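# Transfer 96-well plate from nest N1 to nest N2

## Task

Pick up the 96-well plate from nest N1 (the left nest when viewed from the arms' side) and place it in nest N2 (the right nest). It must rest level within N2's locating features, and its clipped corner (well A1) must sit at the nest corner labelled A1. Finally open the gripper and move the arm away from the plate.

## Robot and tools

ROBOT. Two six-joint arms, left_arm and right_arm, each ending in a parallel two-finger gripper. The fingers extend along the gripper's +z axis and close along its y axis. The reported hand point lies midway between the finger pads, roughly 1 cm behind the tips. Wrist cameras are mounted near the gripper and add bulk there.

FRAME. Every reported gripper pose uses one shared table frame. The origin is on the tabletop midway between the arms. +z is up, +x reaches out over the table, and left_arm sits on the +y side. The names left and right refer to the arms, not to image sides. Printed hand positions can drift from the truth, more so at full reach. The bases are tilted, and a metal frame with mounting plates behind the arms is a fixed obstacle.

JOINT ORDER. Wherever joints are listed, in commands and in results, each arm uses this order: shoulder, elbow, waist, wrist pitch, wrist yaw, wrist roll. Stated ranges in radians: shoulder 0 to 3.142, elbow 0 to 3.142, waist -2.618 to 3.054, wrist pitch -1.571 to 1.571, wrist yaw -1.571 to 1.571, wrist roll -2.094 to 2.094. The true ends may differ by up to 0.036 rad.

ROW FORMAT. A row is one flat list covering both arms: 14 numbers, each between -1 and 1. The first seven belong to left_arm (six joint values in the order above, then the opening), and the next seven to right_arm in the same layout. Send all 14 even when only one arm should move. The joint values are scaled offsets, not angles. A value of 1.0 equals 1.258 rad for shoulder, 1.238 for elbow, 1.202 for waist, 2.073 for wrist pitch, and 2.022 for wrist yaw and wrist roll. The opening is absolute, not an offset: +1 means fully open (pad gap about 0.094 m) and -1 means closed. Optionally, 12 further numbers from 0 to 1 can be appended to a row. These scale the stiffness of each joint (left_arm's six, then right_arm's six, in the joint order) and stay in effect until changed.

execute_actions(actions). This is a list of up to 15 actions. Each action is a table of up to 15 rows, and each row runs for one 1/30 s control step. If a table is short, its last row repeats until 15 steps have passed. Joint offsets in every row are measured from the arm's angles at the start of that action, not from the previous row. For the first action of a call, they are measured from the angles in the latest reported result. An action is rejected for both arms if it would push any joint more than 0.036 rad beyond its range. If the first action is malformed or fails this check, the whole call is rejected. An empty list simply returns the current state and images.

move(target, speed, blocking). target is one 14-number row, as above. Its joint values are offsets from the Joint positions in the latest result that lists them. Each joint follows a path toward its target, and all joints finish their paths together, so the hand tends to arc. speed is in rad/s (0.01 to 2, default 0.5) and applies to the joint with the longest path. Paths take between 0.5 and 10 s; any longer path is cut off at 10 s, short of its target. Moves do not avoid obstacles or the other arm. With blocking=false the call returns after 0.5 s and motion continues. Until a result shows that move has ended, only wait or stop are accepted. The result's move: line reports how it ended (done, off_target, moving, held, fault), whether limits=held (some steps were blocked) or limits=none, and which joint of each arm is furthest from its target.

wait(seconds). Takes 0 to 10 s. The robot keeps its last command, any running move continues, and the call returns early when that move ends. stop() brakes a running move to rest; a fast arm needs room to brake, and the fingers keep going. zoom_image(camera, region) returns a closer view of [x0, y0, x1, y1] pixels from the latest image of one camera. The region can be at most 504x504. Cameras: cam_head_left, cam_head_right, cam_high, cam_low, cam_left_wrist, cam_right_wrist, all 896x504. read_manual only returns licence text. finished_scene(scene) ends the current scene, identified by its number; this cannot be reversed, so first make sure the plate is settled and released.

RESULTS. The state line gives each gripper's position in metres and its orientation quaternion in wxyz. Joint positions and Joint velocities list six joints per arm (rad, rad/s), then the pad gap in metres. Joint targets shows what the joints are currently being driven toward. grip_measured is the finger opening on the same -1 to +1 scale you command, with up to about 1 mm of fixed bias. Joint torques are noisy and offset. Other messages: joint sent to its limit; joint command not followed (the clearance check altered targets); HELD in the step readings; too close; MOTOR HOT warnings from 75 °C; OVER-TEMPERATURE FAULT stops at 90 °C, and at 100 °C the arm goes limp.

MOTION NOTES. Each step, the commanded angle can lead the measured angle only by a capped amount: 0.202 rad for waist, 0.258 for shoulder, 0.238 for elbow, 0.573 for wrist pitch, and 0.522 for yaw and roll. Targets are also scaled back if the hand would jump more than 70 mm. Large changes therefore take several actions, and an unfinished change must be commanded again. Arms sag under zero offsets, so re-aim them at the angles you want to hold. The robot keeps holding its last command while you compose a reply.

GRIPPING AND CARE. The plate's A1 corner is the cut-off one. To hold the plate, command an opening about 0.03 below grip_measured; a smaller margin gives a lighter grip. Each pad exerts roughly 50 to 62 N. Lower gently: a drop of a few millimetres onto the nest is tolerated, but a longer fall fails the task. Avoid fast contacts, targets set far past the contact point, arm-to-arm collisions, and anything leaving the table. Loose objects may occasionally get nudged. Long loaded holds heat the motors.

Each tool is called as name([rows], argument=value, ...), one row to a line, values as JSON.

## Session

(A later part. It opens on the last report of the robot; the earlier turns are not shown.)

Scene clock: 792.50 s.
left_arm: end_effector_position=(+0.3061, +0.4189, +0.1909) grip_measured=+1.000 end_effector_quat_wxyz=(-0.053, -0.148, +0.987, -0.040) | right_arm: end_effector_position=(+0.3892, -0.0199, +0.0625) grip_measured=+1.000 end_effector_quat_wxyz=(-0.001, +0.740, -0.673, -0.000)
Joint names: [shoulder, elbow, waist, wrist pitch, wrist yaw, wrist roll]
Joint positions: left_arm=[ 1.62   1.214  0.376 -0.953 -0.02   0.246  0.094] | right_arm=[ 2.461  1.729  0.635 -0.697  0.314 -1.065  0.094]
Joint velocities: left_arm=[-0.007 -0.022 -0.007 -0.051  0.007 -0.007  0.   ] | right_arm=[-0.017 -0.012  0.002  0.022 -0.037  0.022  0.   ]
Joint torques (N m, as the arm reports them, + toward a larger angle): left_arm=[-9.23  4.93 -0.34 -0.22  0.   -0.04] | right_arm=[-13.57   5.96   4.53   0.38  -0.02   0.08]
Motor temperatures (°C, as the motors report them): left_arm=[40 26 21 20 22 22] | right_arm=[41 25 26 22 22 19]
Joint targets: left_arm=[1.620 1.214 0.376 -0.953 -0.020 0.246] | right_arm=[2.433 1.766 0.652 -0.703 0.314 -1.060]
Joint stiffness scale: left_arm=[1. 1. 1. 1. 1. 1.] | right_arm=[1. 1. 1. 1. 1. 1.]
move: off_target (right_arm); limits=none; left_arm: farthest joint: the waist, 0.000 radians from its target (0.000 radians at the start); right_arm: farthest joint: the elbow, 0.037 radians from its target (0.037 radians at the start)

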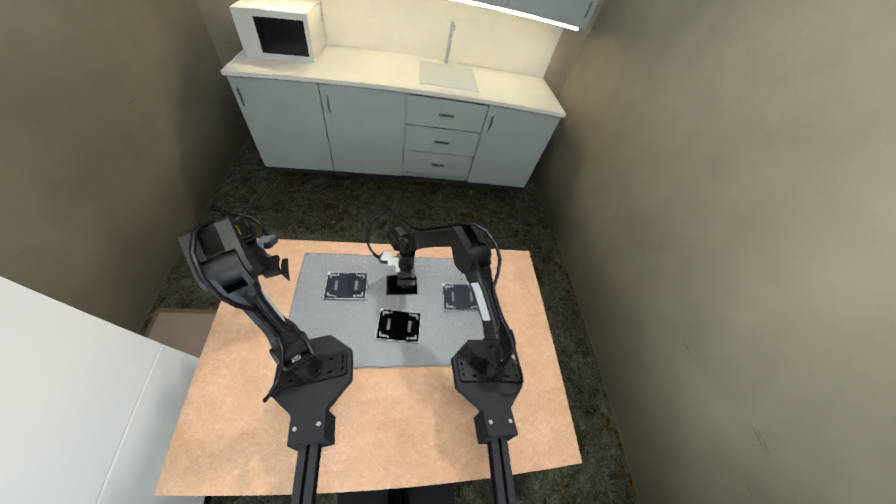

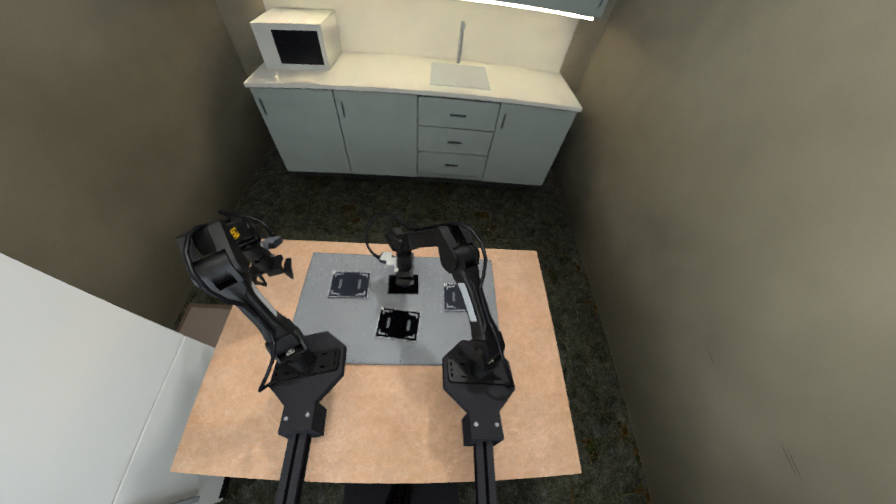

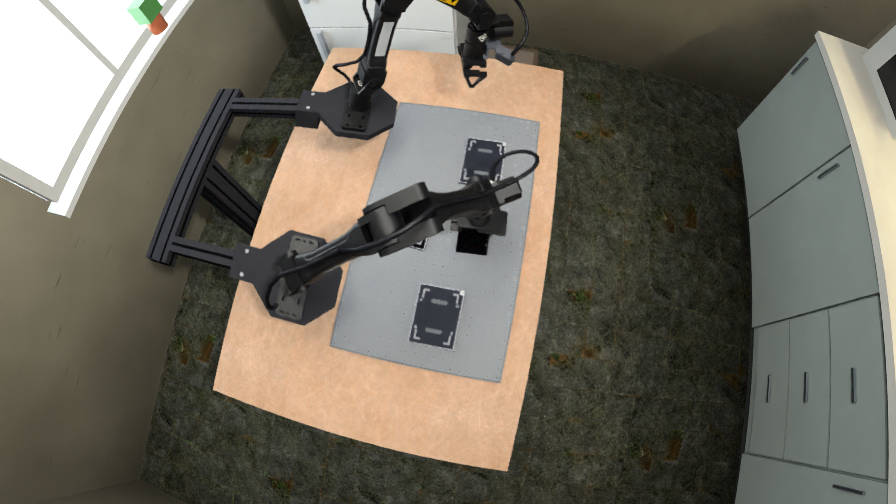

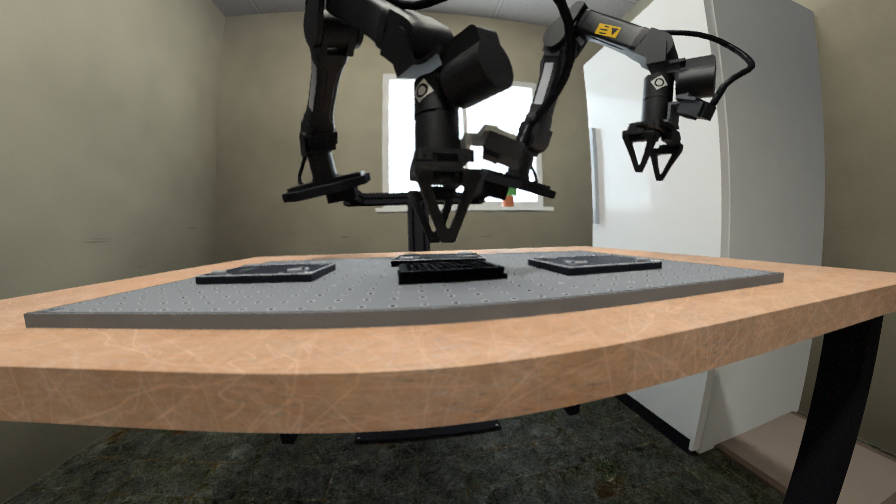

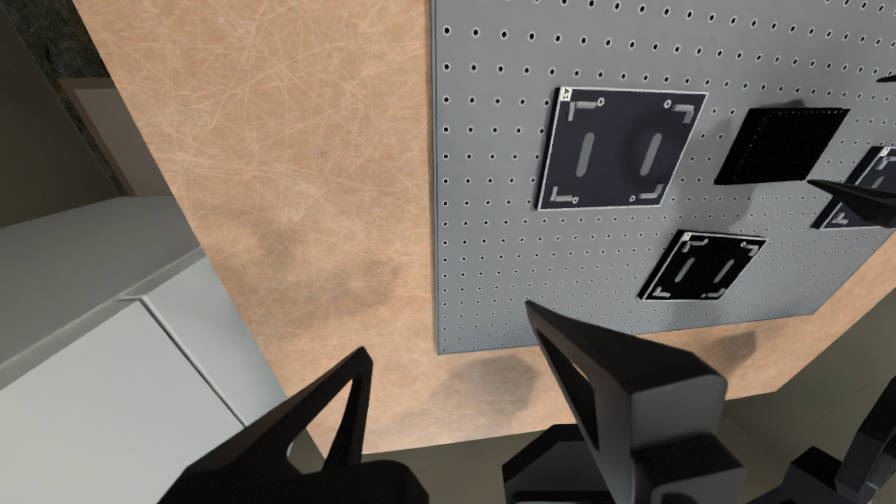

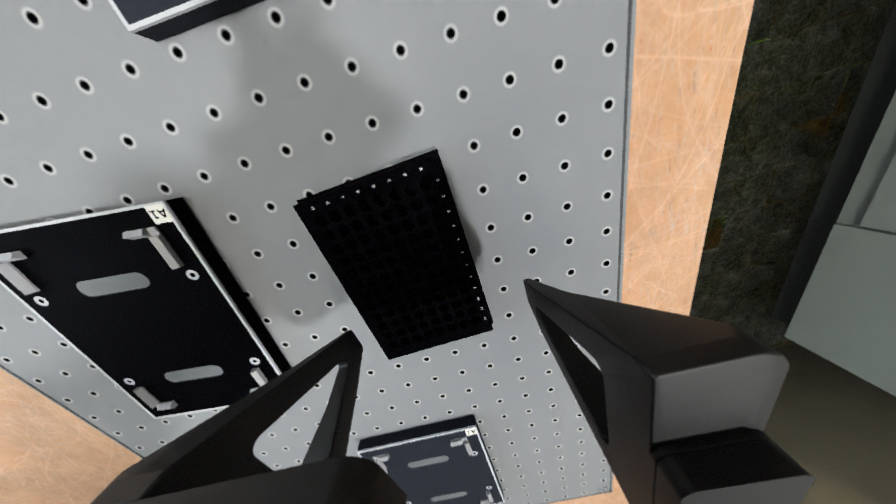

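move(target=[0,0,0,0,0,0,1,-0.02,-0.064,0.021,0.038,0,-0.008,1], speed=0.15)

Scene clock: 801.80 s.
left_arm: end_effector_position=(+0.3061, +0.4189, +0.1909) grip_measured=+1.000 end_effector_quat_wxyz=(-0.053, -0.148, +0.987, -0.040) | right_arm: end_effector_position=(+0.3780, -0.0226, +0.0499) grip_measured=+1.000 end_effector_quat_wxyz=(-0.001, +0.742, -0.670, -0.000)
Joint names: [shoulder, elbow, waist, wrist pitch, wrist yaw, wrist roll]
Joint positions: left_arm=[ 1.62   1.214  0.376 -0.953 -0.02   0.246  0.094] | right_arm=[ 2.461  1.662  0.635 -0.632  0.314 -1.073  0.094]
Joint velocities: left_arm=[ 0.012 -0.007 -0.027 -0.037 -0.007  0.037  0.   ] | right_arm=[ 0.007 -0.012  0.027 -0.037 -0.037 -0.037  0.   ]
Joint torques (N m, as the arm reports them, + toward a larger angle): left_arm=[-9.23  4.93 -0.33 -0.22  0.   -0.04] | right_arm=[-13.14   2.28   5.09   0.61   0.    -0.06]
Motor temperatures (°C, as the motors report them): left_arm=[40 26 21 20 22 22] | right_arm=[43 25 26 22 22 19]
Joint targets: left_arm=[1.620 1.214 0.376 -0.953 -0.020 0.246] | right_arm=[2.436 1.650 0.660 -0.618 0.314 -1.081]
Joint stiffness scale: left_arm=[1. 1. 1. 1. 1. 1.] | right_arm=[1. 1. 1. 1. 1. 1.]
move: off_target (right_arm); limits=none; left_arm: farthest joint: the waist, 0.000 radians from its target (0.000 radians at the start); right_arm: farthest joint: the waist, 0.025 radians from its target (0.025 radians at the start)

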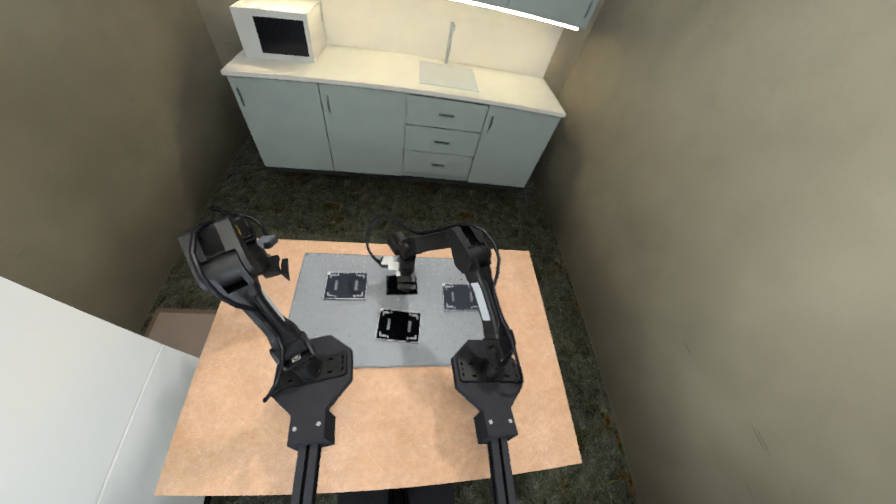

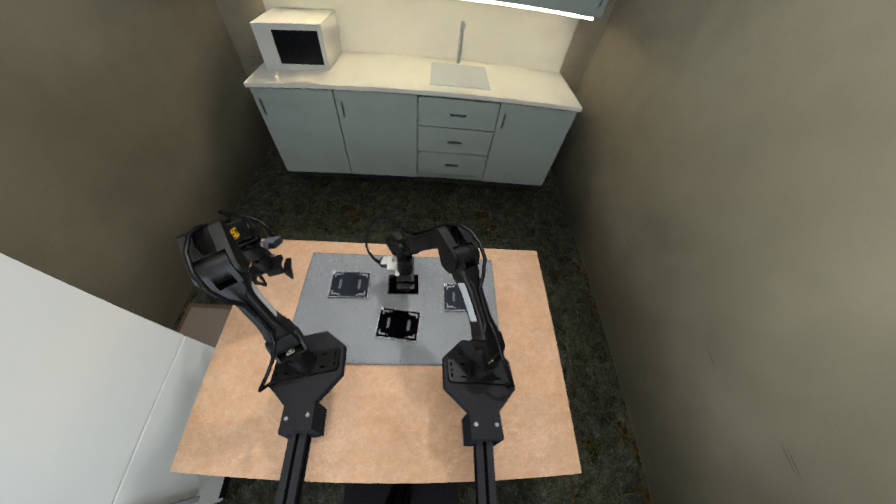

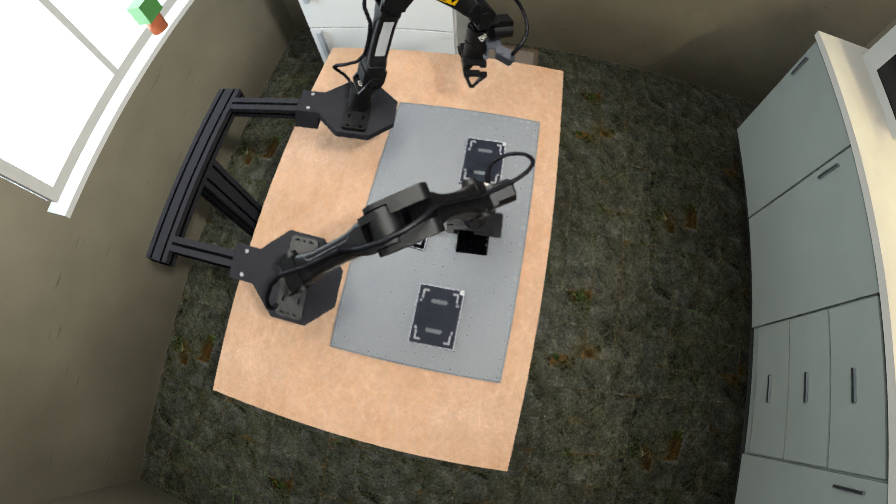

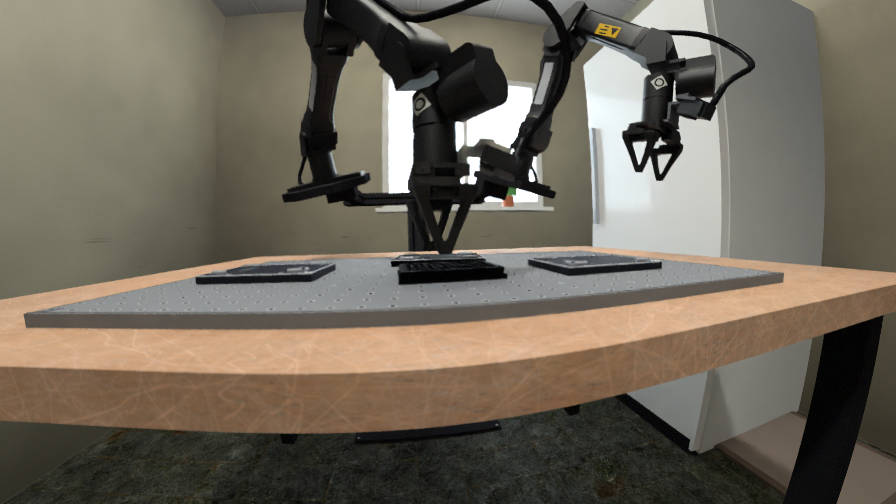

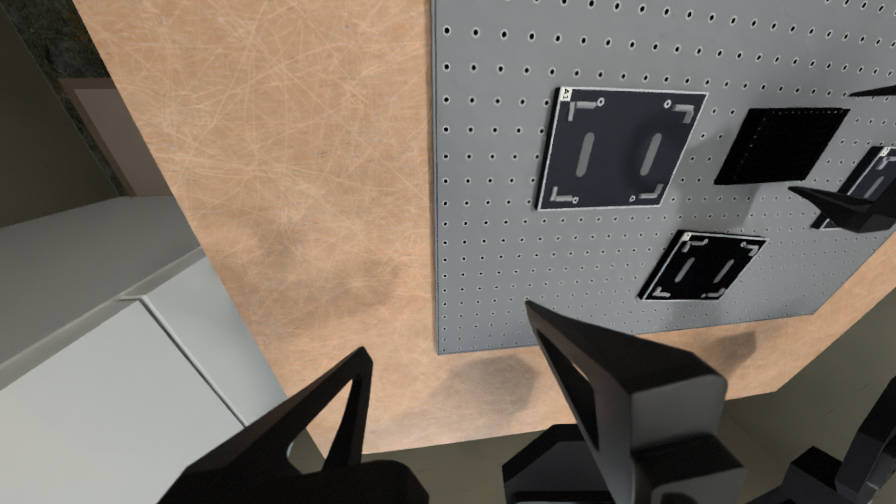

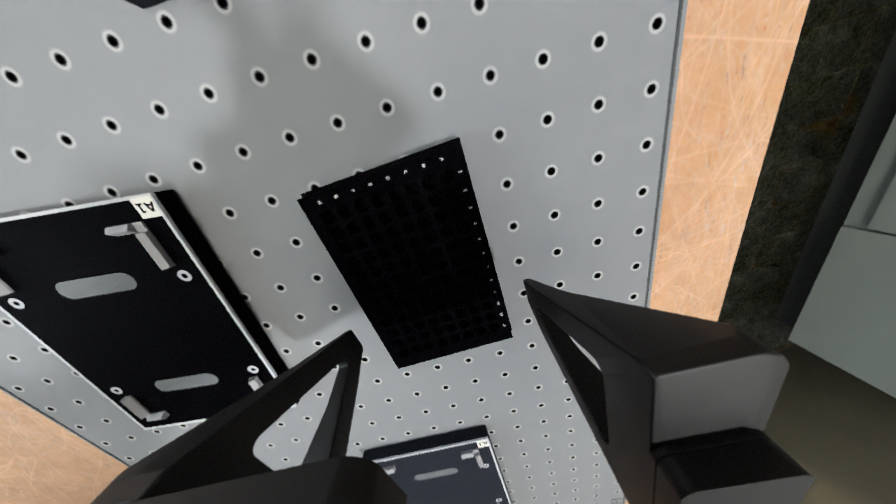

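move(target=[0,0,0,0,0,0,1,0.0135,0.008,0.029,0.016,0,-0.002,1], speed=0.08)

zoom_image(camera="cam_low", region=[380,200,530,300])

Scene clock: 815.13 s.
left_arm: end_effector_position=(+0.3061, +0.4189, +0.1909) grip_measured=+1.000 end_effector_quat_wxyz=(-0.053, -0.148, +0.987, -0.040) | right_arm: end_effector_position=(+0.3726, -0.0143, +0.0444) grip_measured=+1.000 end_effector_quat_wxyz=(-0.003, +0.748, -0.664, -0.001)
Joint names: [shoulder, elbow, waist, wrist pitch, wrist yaw, wrist roll]
Joint positions: left_arm=[ 1.62   1.214  0.376 -0.953 -0.02   0.246  0.094] | right_arm=[ 2.481  1.662  0.652 -0.612  0.314 -1.073  0.094]
Joint velocities: left_arm=[ 0.007 -0.007 -0.012 -0.037  0.022  0.022  0.   ] | right_arm=[ 0.017 -0.002 -0.002 -0.037  0.007 -0.022  0.   ]
Joint torques (N m, as the arm reports them, + toward a larger angle): left_arm=[-9.23  4.93 -0.34 -0.22  0.   -0.04] | right_arm=[-11.44   3.79   4.75   0.63   0.    -0.02]
Motor temperatures (°C, as the motors report them): left_arm=[40 26 21 20 22 22] | right_arm=[44 24 26 22 22 19]
Joint targets: left_arm=[1.620 1.214 0.376 -0.953 -0.020 0.246] | right_arm=[2.478 1.672 0.670 -0.599 0.314 -1.077]
Joint stiffness scale: left_arm=[1. 1. 1. 1. 1. 1.] | right_arm=[1. 1. 1. 1. 1. 1.]
move: done; limits=none; left_arm: farthest joint: the waist, 0.000 radians from its target (0.000 radians at the start); right_arm: farthest joint: the waist, 0.018 radians from its target (0.035 radians at the start)

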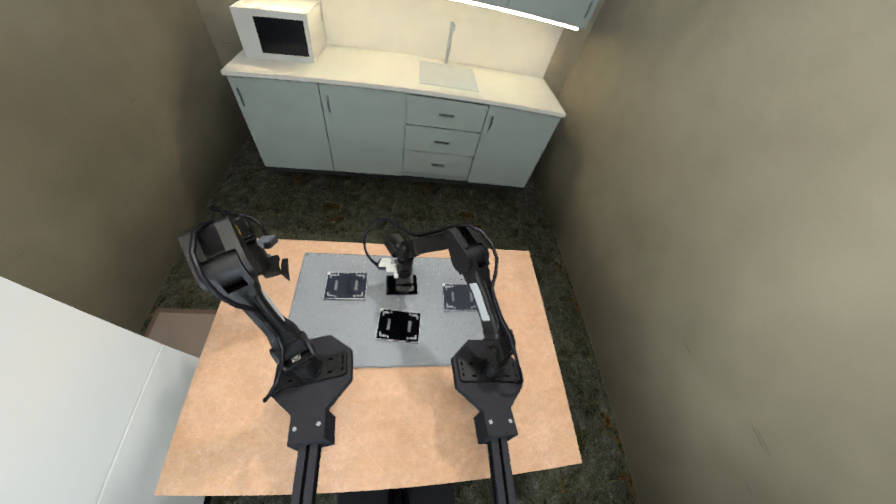

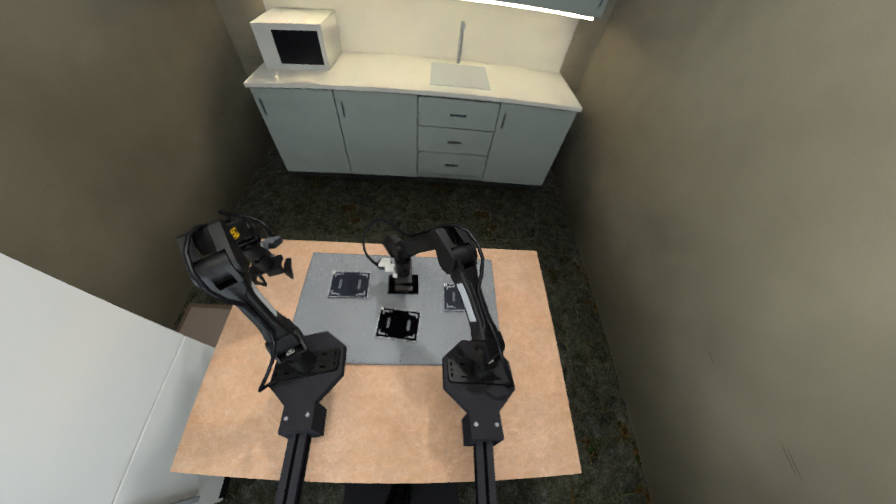

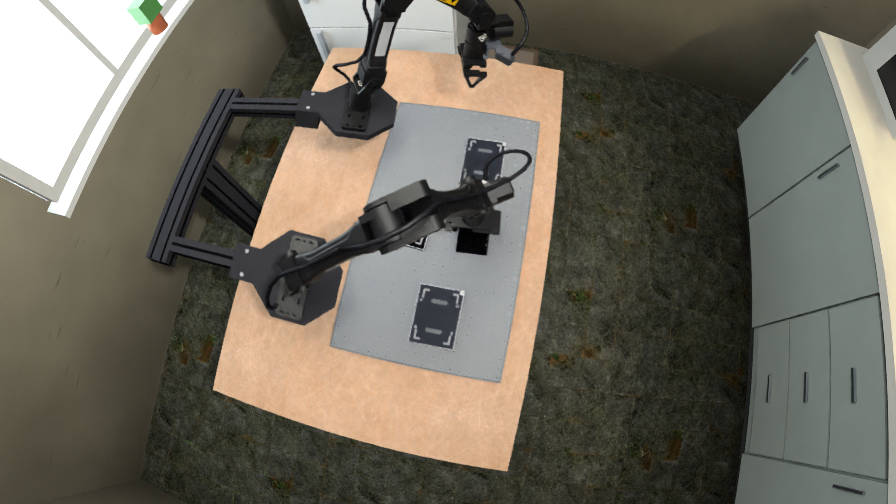

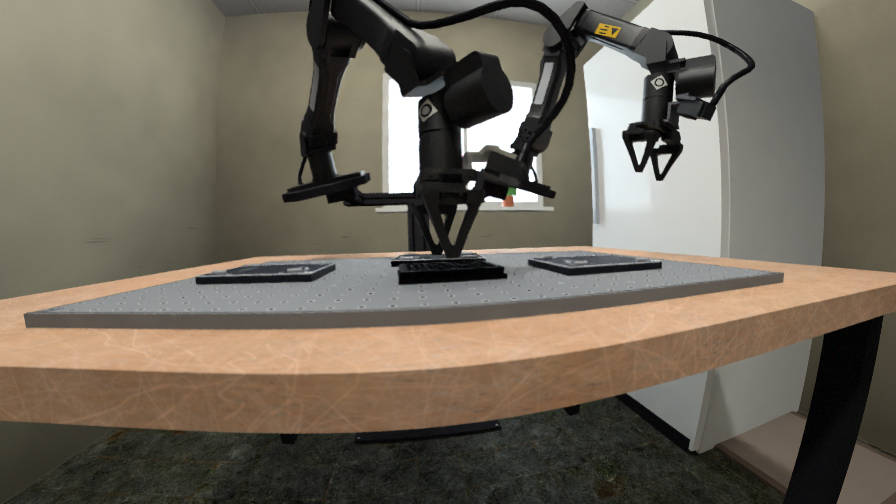

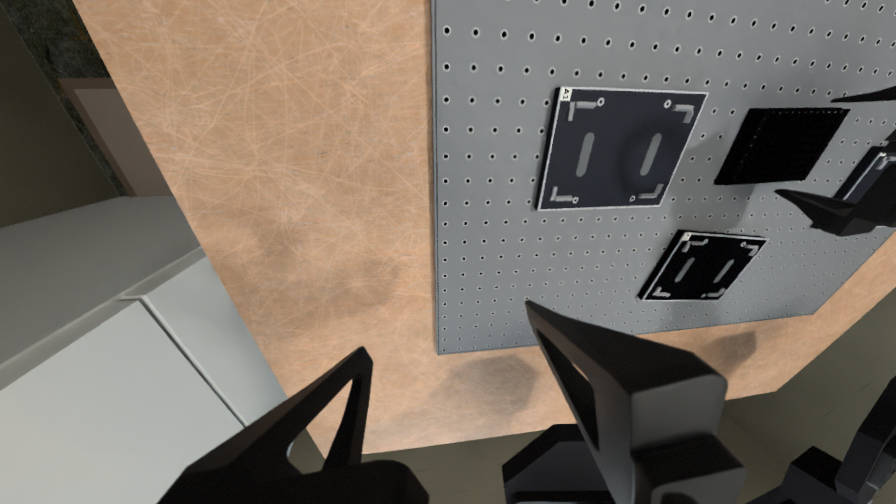

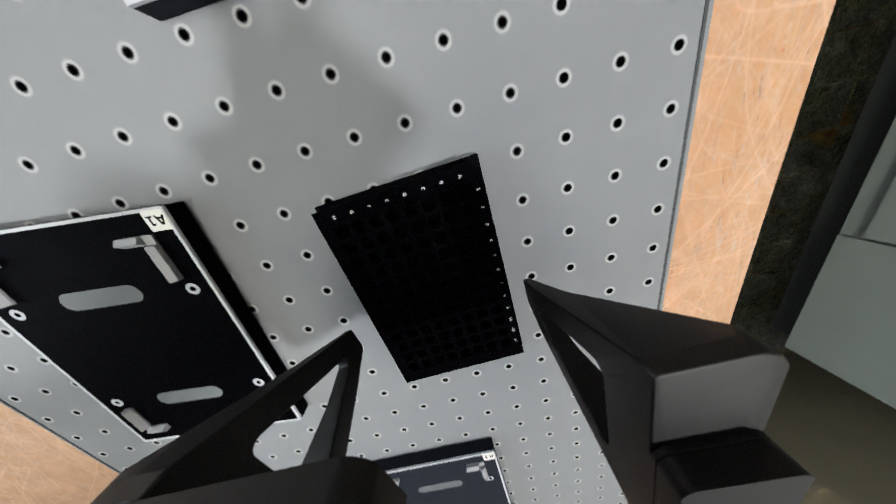

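Region (380, 200, 530, 300) of cam_low's 896x504 image, scaled by 3.360, with more detail than that image has.

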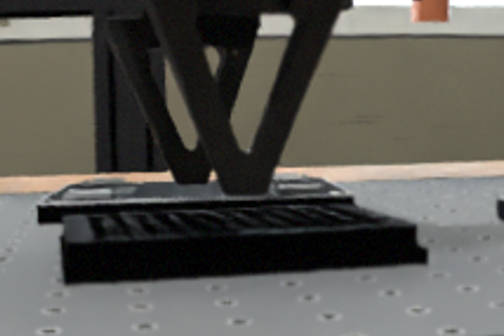

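move(target=[0,0,0,0,0,0,1,0.0115,0.008,0.012,0.016,0,-0.002,1], speed=0.06)

zoom_image(camera="cam_right_wrist", region=[270,120,600,400])

zoom_image(camera="cam_low", region=[380,200,530,300])

Scene clock: 833.53 s.
left_arm: end_effector_position=(+0.3061, +0.4189, +0.1909) grip_measured=+1.000 end_effector_quat_wxyz=(-0.053, -0.148, +0.987, -0.040) | right_arm: end_effector_position=(+0.3714, -0.0124, +0.0378) grip_measured=+1.000 end_effector_quat_wxyz=(-0.005, +0.747, -0.664, -0.000)
Joint names: [shoulder, elbow, waist, wrist pitch, wrist yaw, wrist roll]
Joint positions: left_arm=[ 1.62   1.214  0.376 -0.953 -0.02   0.246  0.094] | right_arm=[ 2.497  1.662  0.652 -0.593  0.314 -1.073  0.094]
Joint velocities: left_arm=[ 0.002  0.007 -0.012  0.11   0.007  0.022  0.   ] | right_arm=[-0.007 -0.027 -0.012  0.022 -0.037 -0.051  0.   ]
Joint torques (N m, as the arm reports them, + toward a larger angle): left_arm=[-9.24  4.92 -0.34 -0.22  0.   -0.04] | right_arm=[-11.41   3.74   4.34   0.63  -0.01  -0.02]
Motor temperatures (°C, as the motors report them): left_arm=[40 26 21 20 22 22] | right_arm=[42 24 26 22 22 19]
Joint targets: left_arm=[1.620 1.214 0.376 -0.953 -0.020 0.246] | right_arm=[2.495 1.672 0.666 -0.579 0.314 -1.077]
Joint stiffness scale: left_arm=[1. 1. 1. 1. 1. 1.] | right_arm=[1. 1. 1. 1. 1. 1.]
move: done; limits=none; left_arm: farthest joint: the waist, 0.000 radians from its target (0.000 radians at the start); right_arm: farthest joint: the waist, 0.015 radians from its target (0.015 radians at the start)

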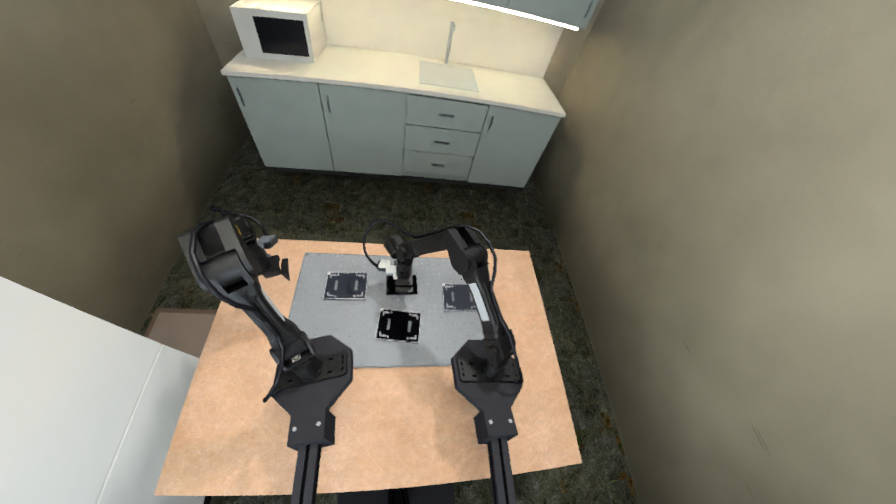

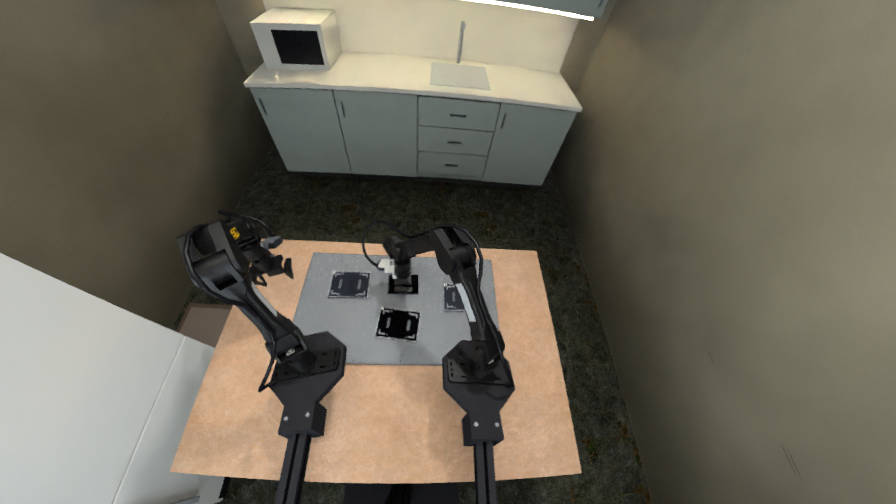

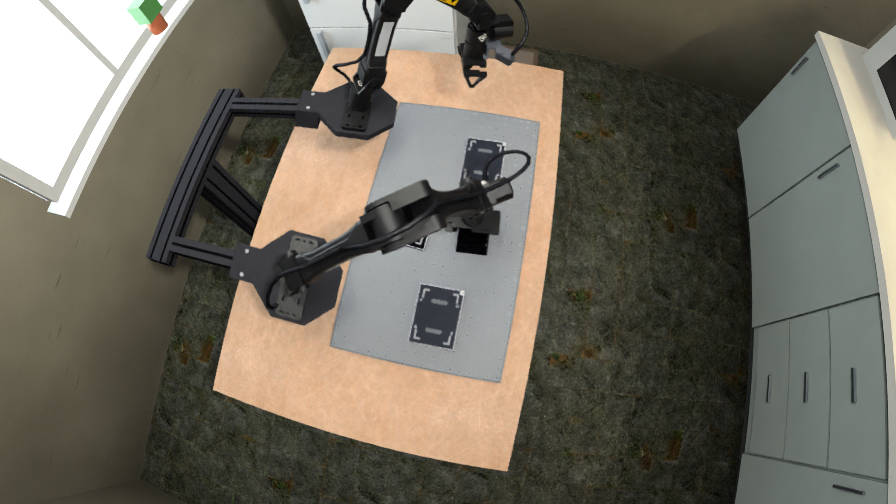

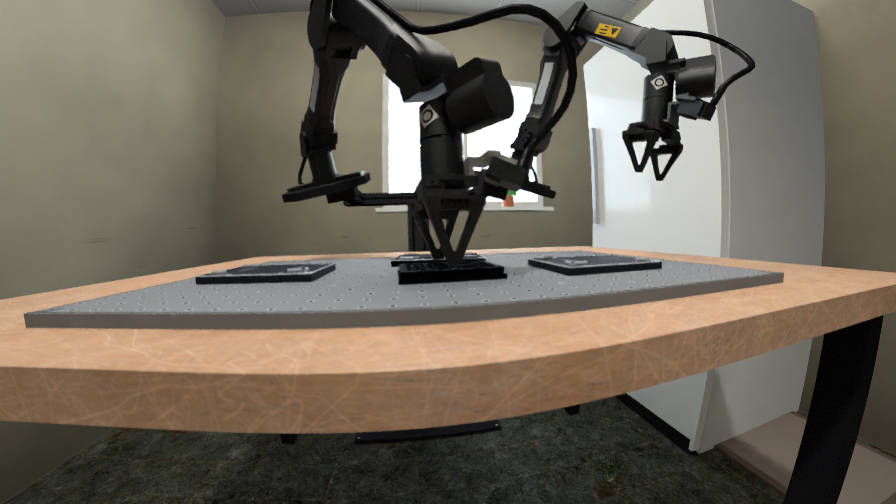

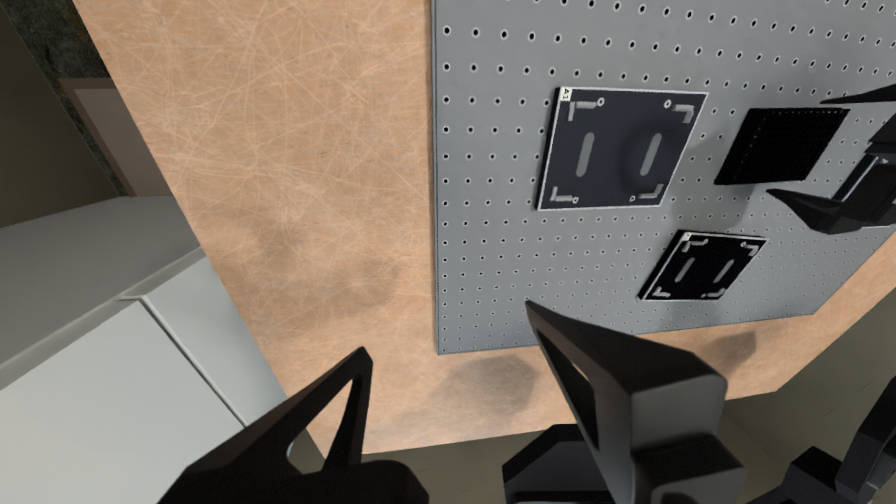

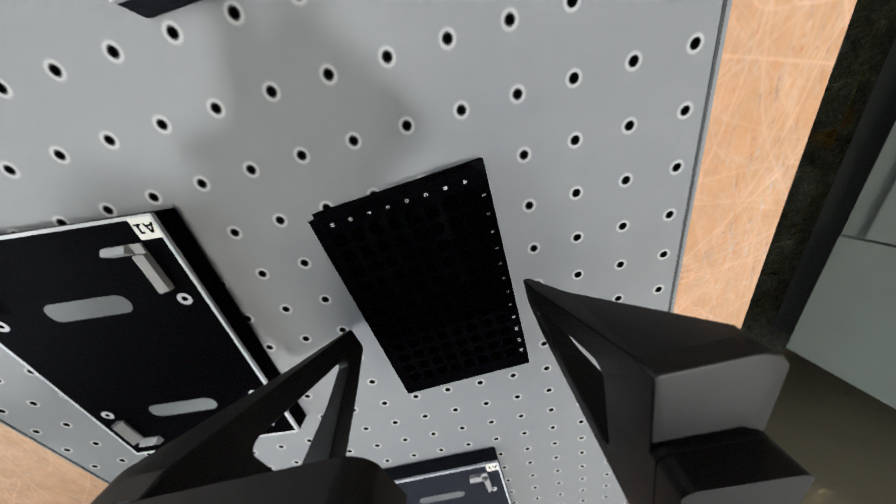

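Region (270, 120, 600, 400) of cam_right_wrist's 896x504 image, scaled by 1.527, with more detail than that image has; it fills the top 428 rows of this view, and the rest is white.

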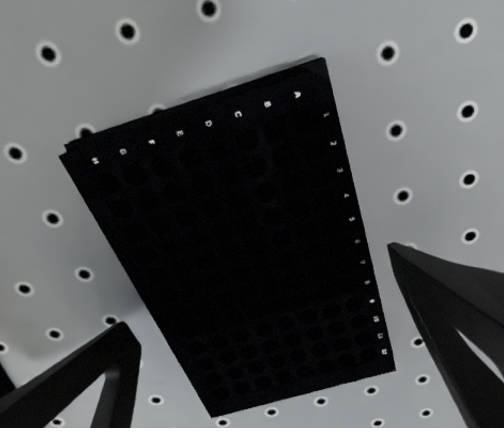

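Region (380, 200, 530, 300) of cam_low's 896x504 image, scaled by 3.360, with more detail than that image has.

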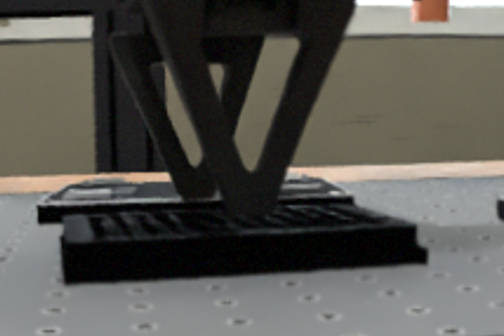

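move(target=[0,0,0,0,0,0,1,0.016,0.008,-0.006,0.0186,0,-0.002,1], speed=0.05)

zoom_image(camera="cam_right_wrist", region=[270,120,600,400])

zoom_image(camera="cam_low", region=[380,200,530,300])

Scene clock: 849.37 s.
left_arm: end_effector_position=(+0.3061, +0.4189, +0.1909) grip_measured=+1.000 end_effector_quat_wxyz=(-0.053, -0.148, +0.987, -0.040) | right_arm: end_effector_position=(+0.3721, -0.0133, +0.0289) grip_measured=+1.000 end_effector_quat_wxyz=(-0.006, +0.744, -0.668, +0.000)
Joint names: [shoulder, elbow, waist, wrist pitch, wrist yaw, wrist roll]
Joint positions: left_arm=[ 1.62   1.214  0.376 -0.953 -0.02   0.246  0.094] | right_arm=[ 2.517  1.662  0.644 -0.568  0.314 -1.073  0.094]
Joint velocities: left_arm=[ 0.012 -0.007  0.002 -0.037  0.051 -0.037  0.   ] | right_arm=[ 0.007 -0.012 -0.007  0.037 -0.007 -0.007  0.   ]
Joint torques (N m, as the arm reports them, + toward a larger angle): left_arm=[-9.23  4.93 -0.34 -0.22  0.   -0.04] | right_arm=[-11.23   3.65   3.34   0.61   0.    -0.02]
Motor temperatures (°C, as the motors report them): left_arm=[40 26 21 20 22 22] | right_arm=[42 24 26 22 22 19]
Joint targets: left_arm=[1.620 1.214 0.376 -0.953 -0.020 0.246] | right_arm=[2.517 1.672 0.644 -0.554 0.314 -1.077]
Joint stiffness scale: left_arm=[1. 1. 1. 1. 1. 1.] | right_arm=[1. 1. 1. 1. 1. 1.]
move: done; limits=none; left_arm: farthest joint: the waist, 0.000 radians from its target (0.000 radians at the start); right_arm: farthest joint: the wrist pitch, 0.013 radians from its target (0.038 radians at the start)

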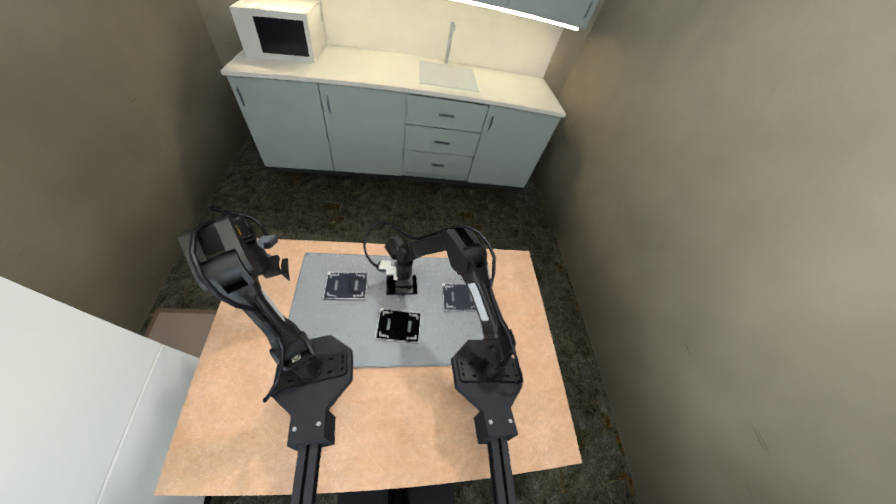

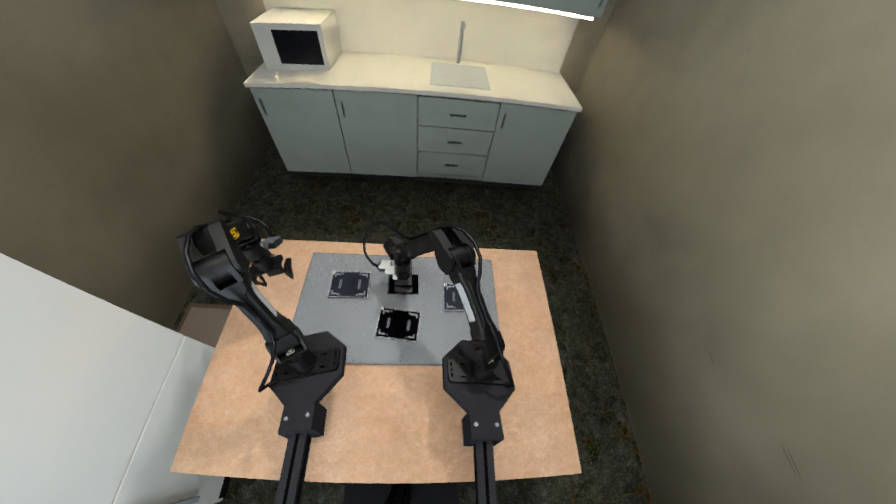

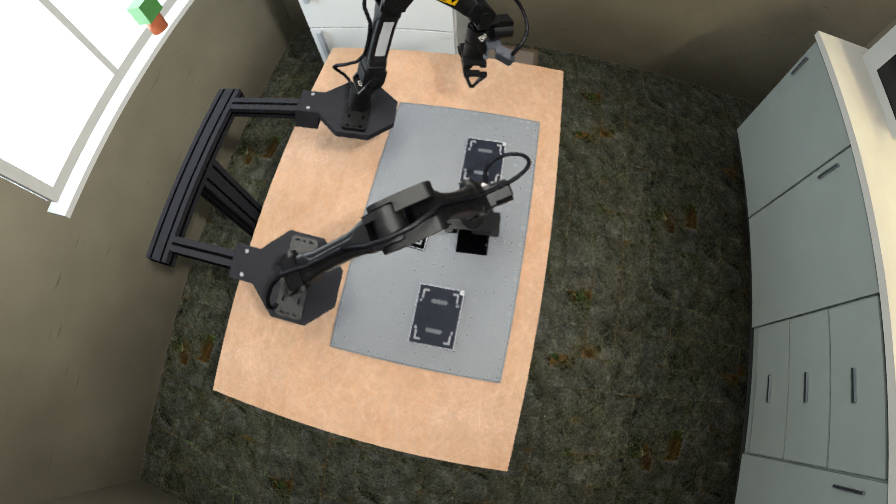

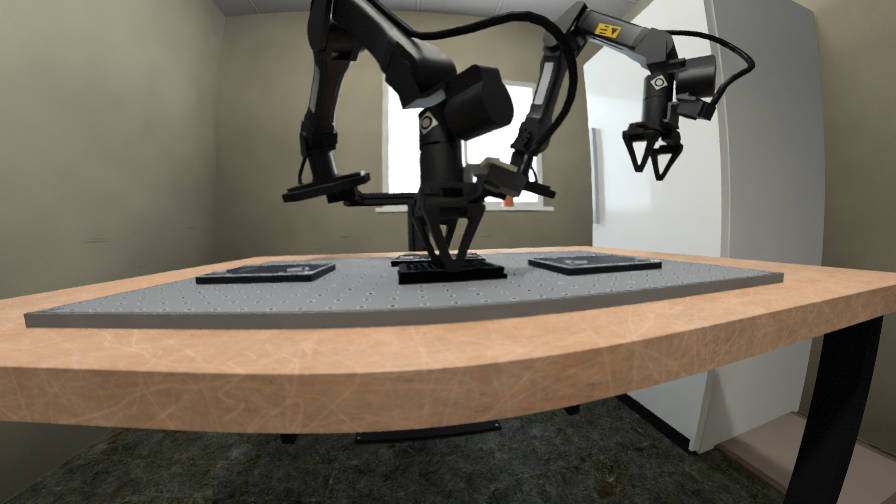

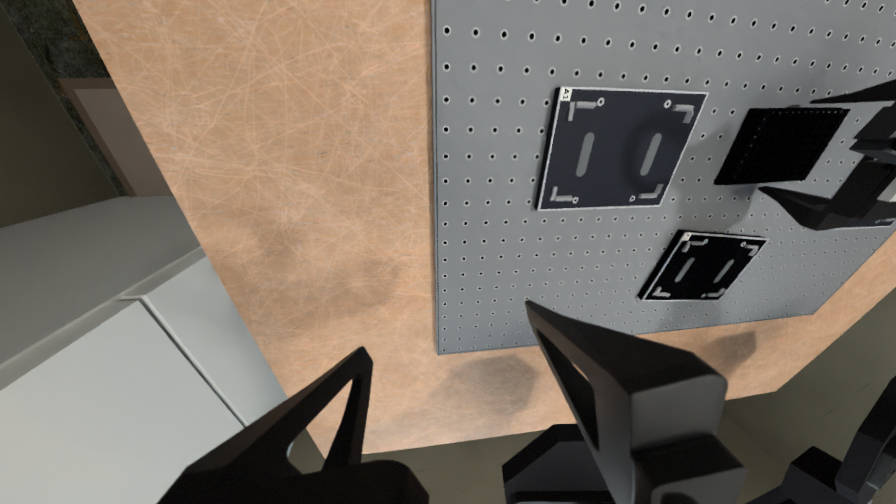

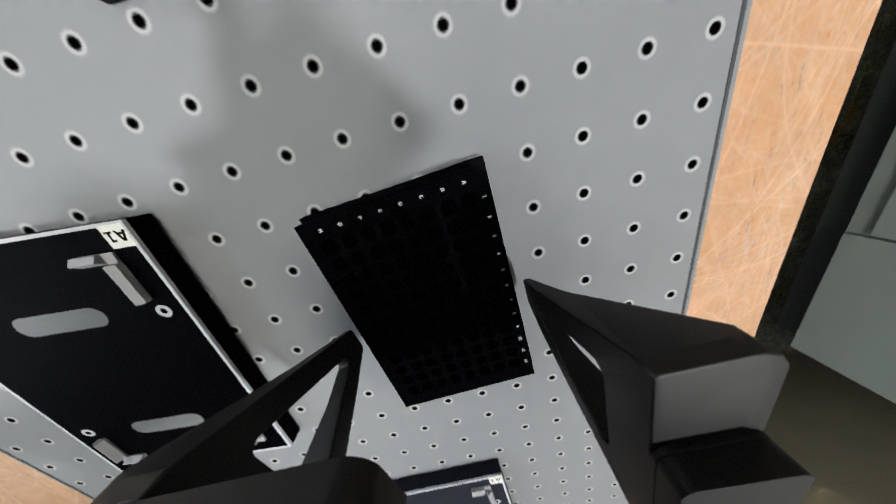

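Region (270, 120, 600, 400) of cam_right_wrist's 896x504 image, scaled by 1.527, with more detail than that image has; it fills the top 428 rows of this view, and the rest is white.

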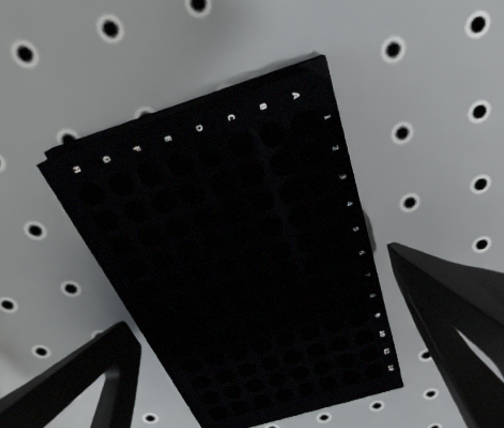

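Region (380, 200, 530, 300) of cam_low's 896x504 image, scaled by 3.360, with more detail than that image has.

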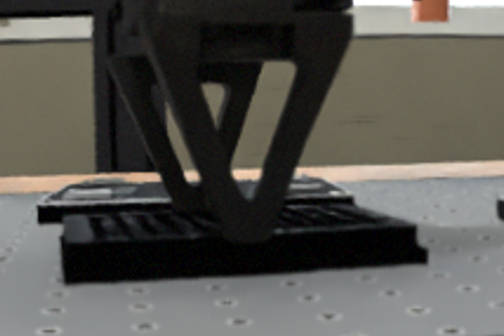

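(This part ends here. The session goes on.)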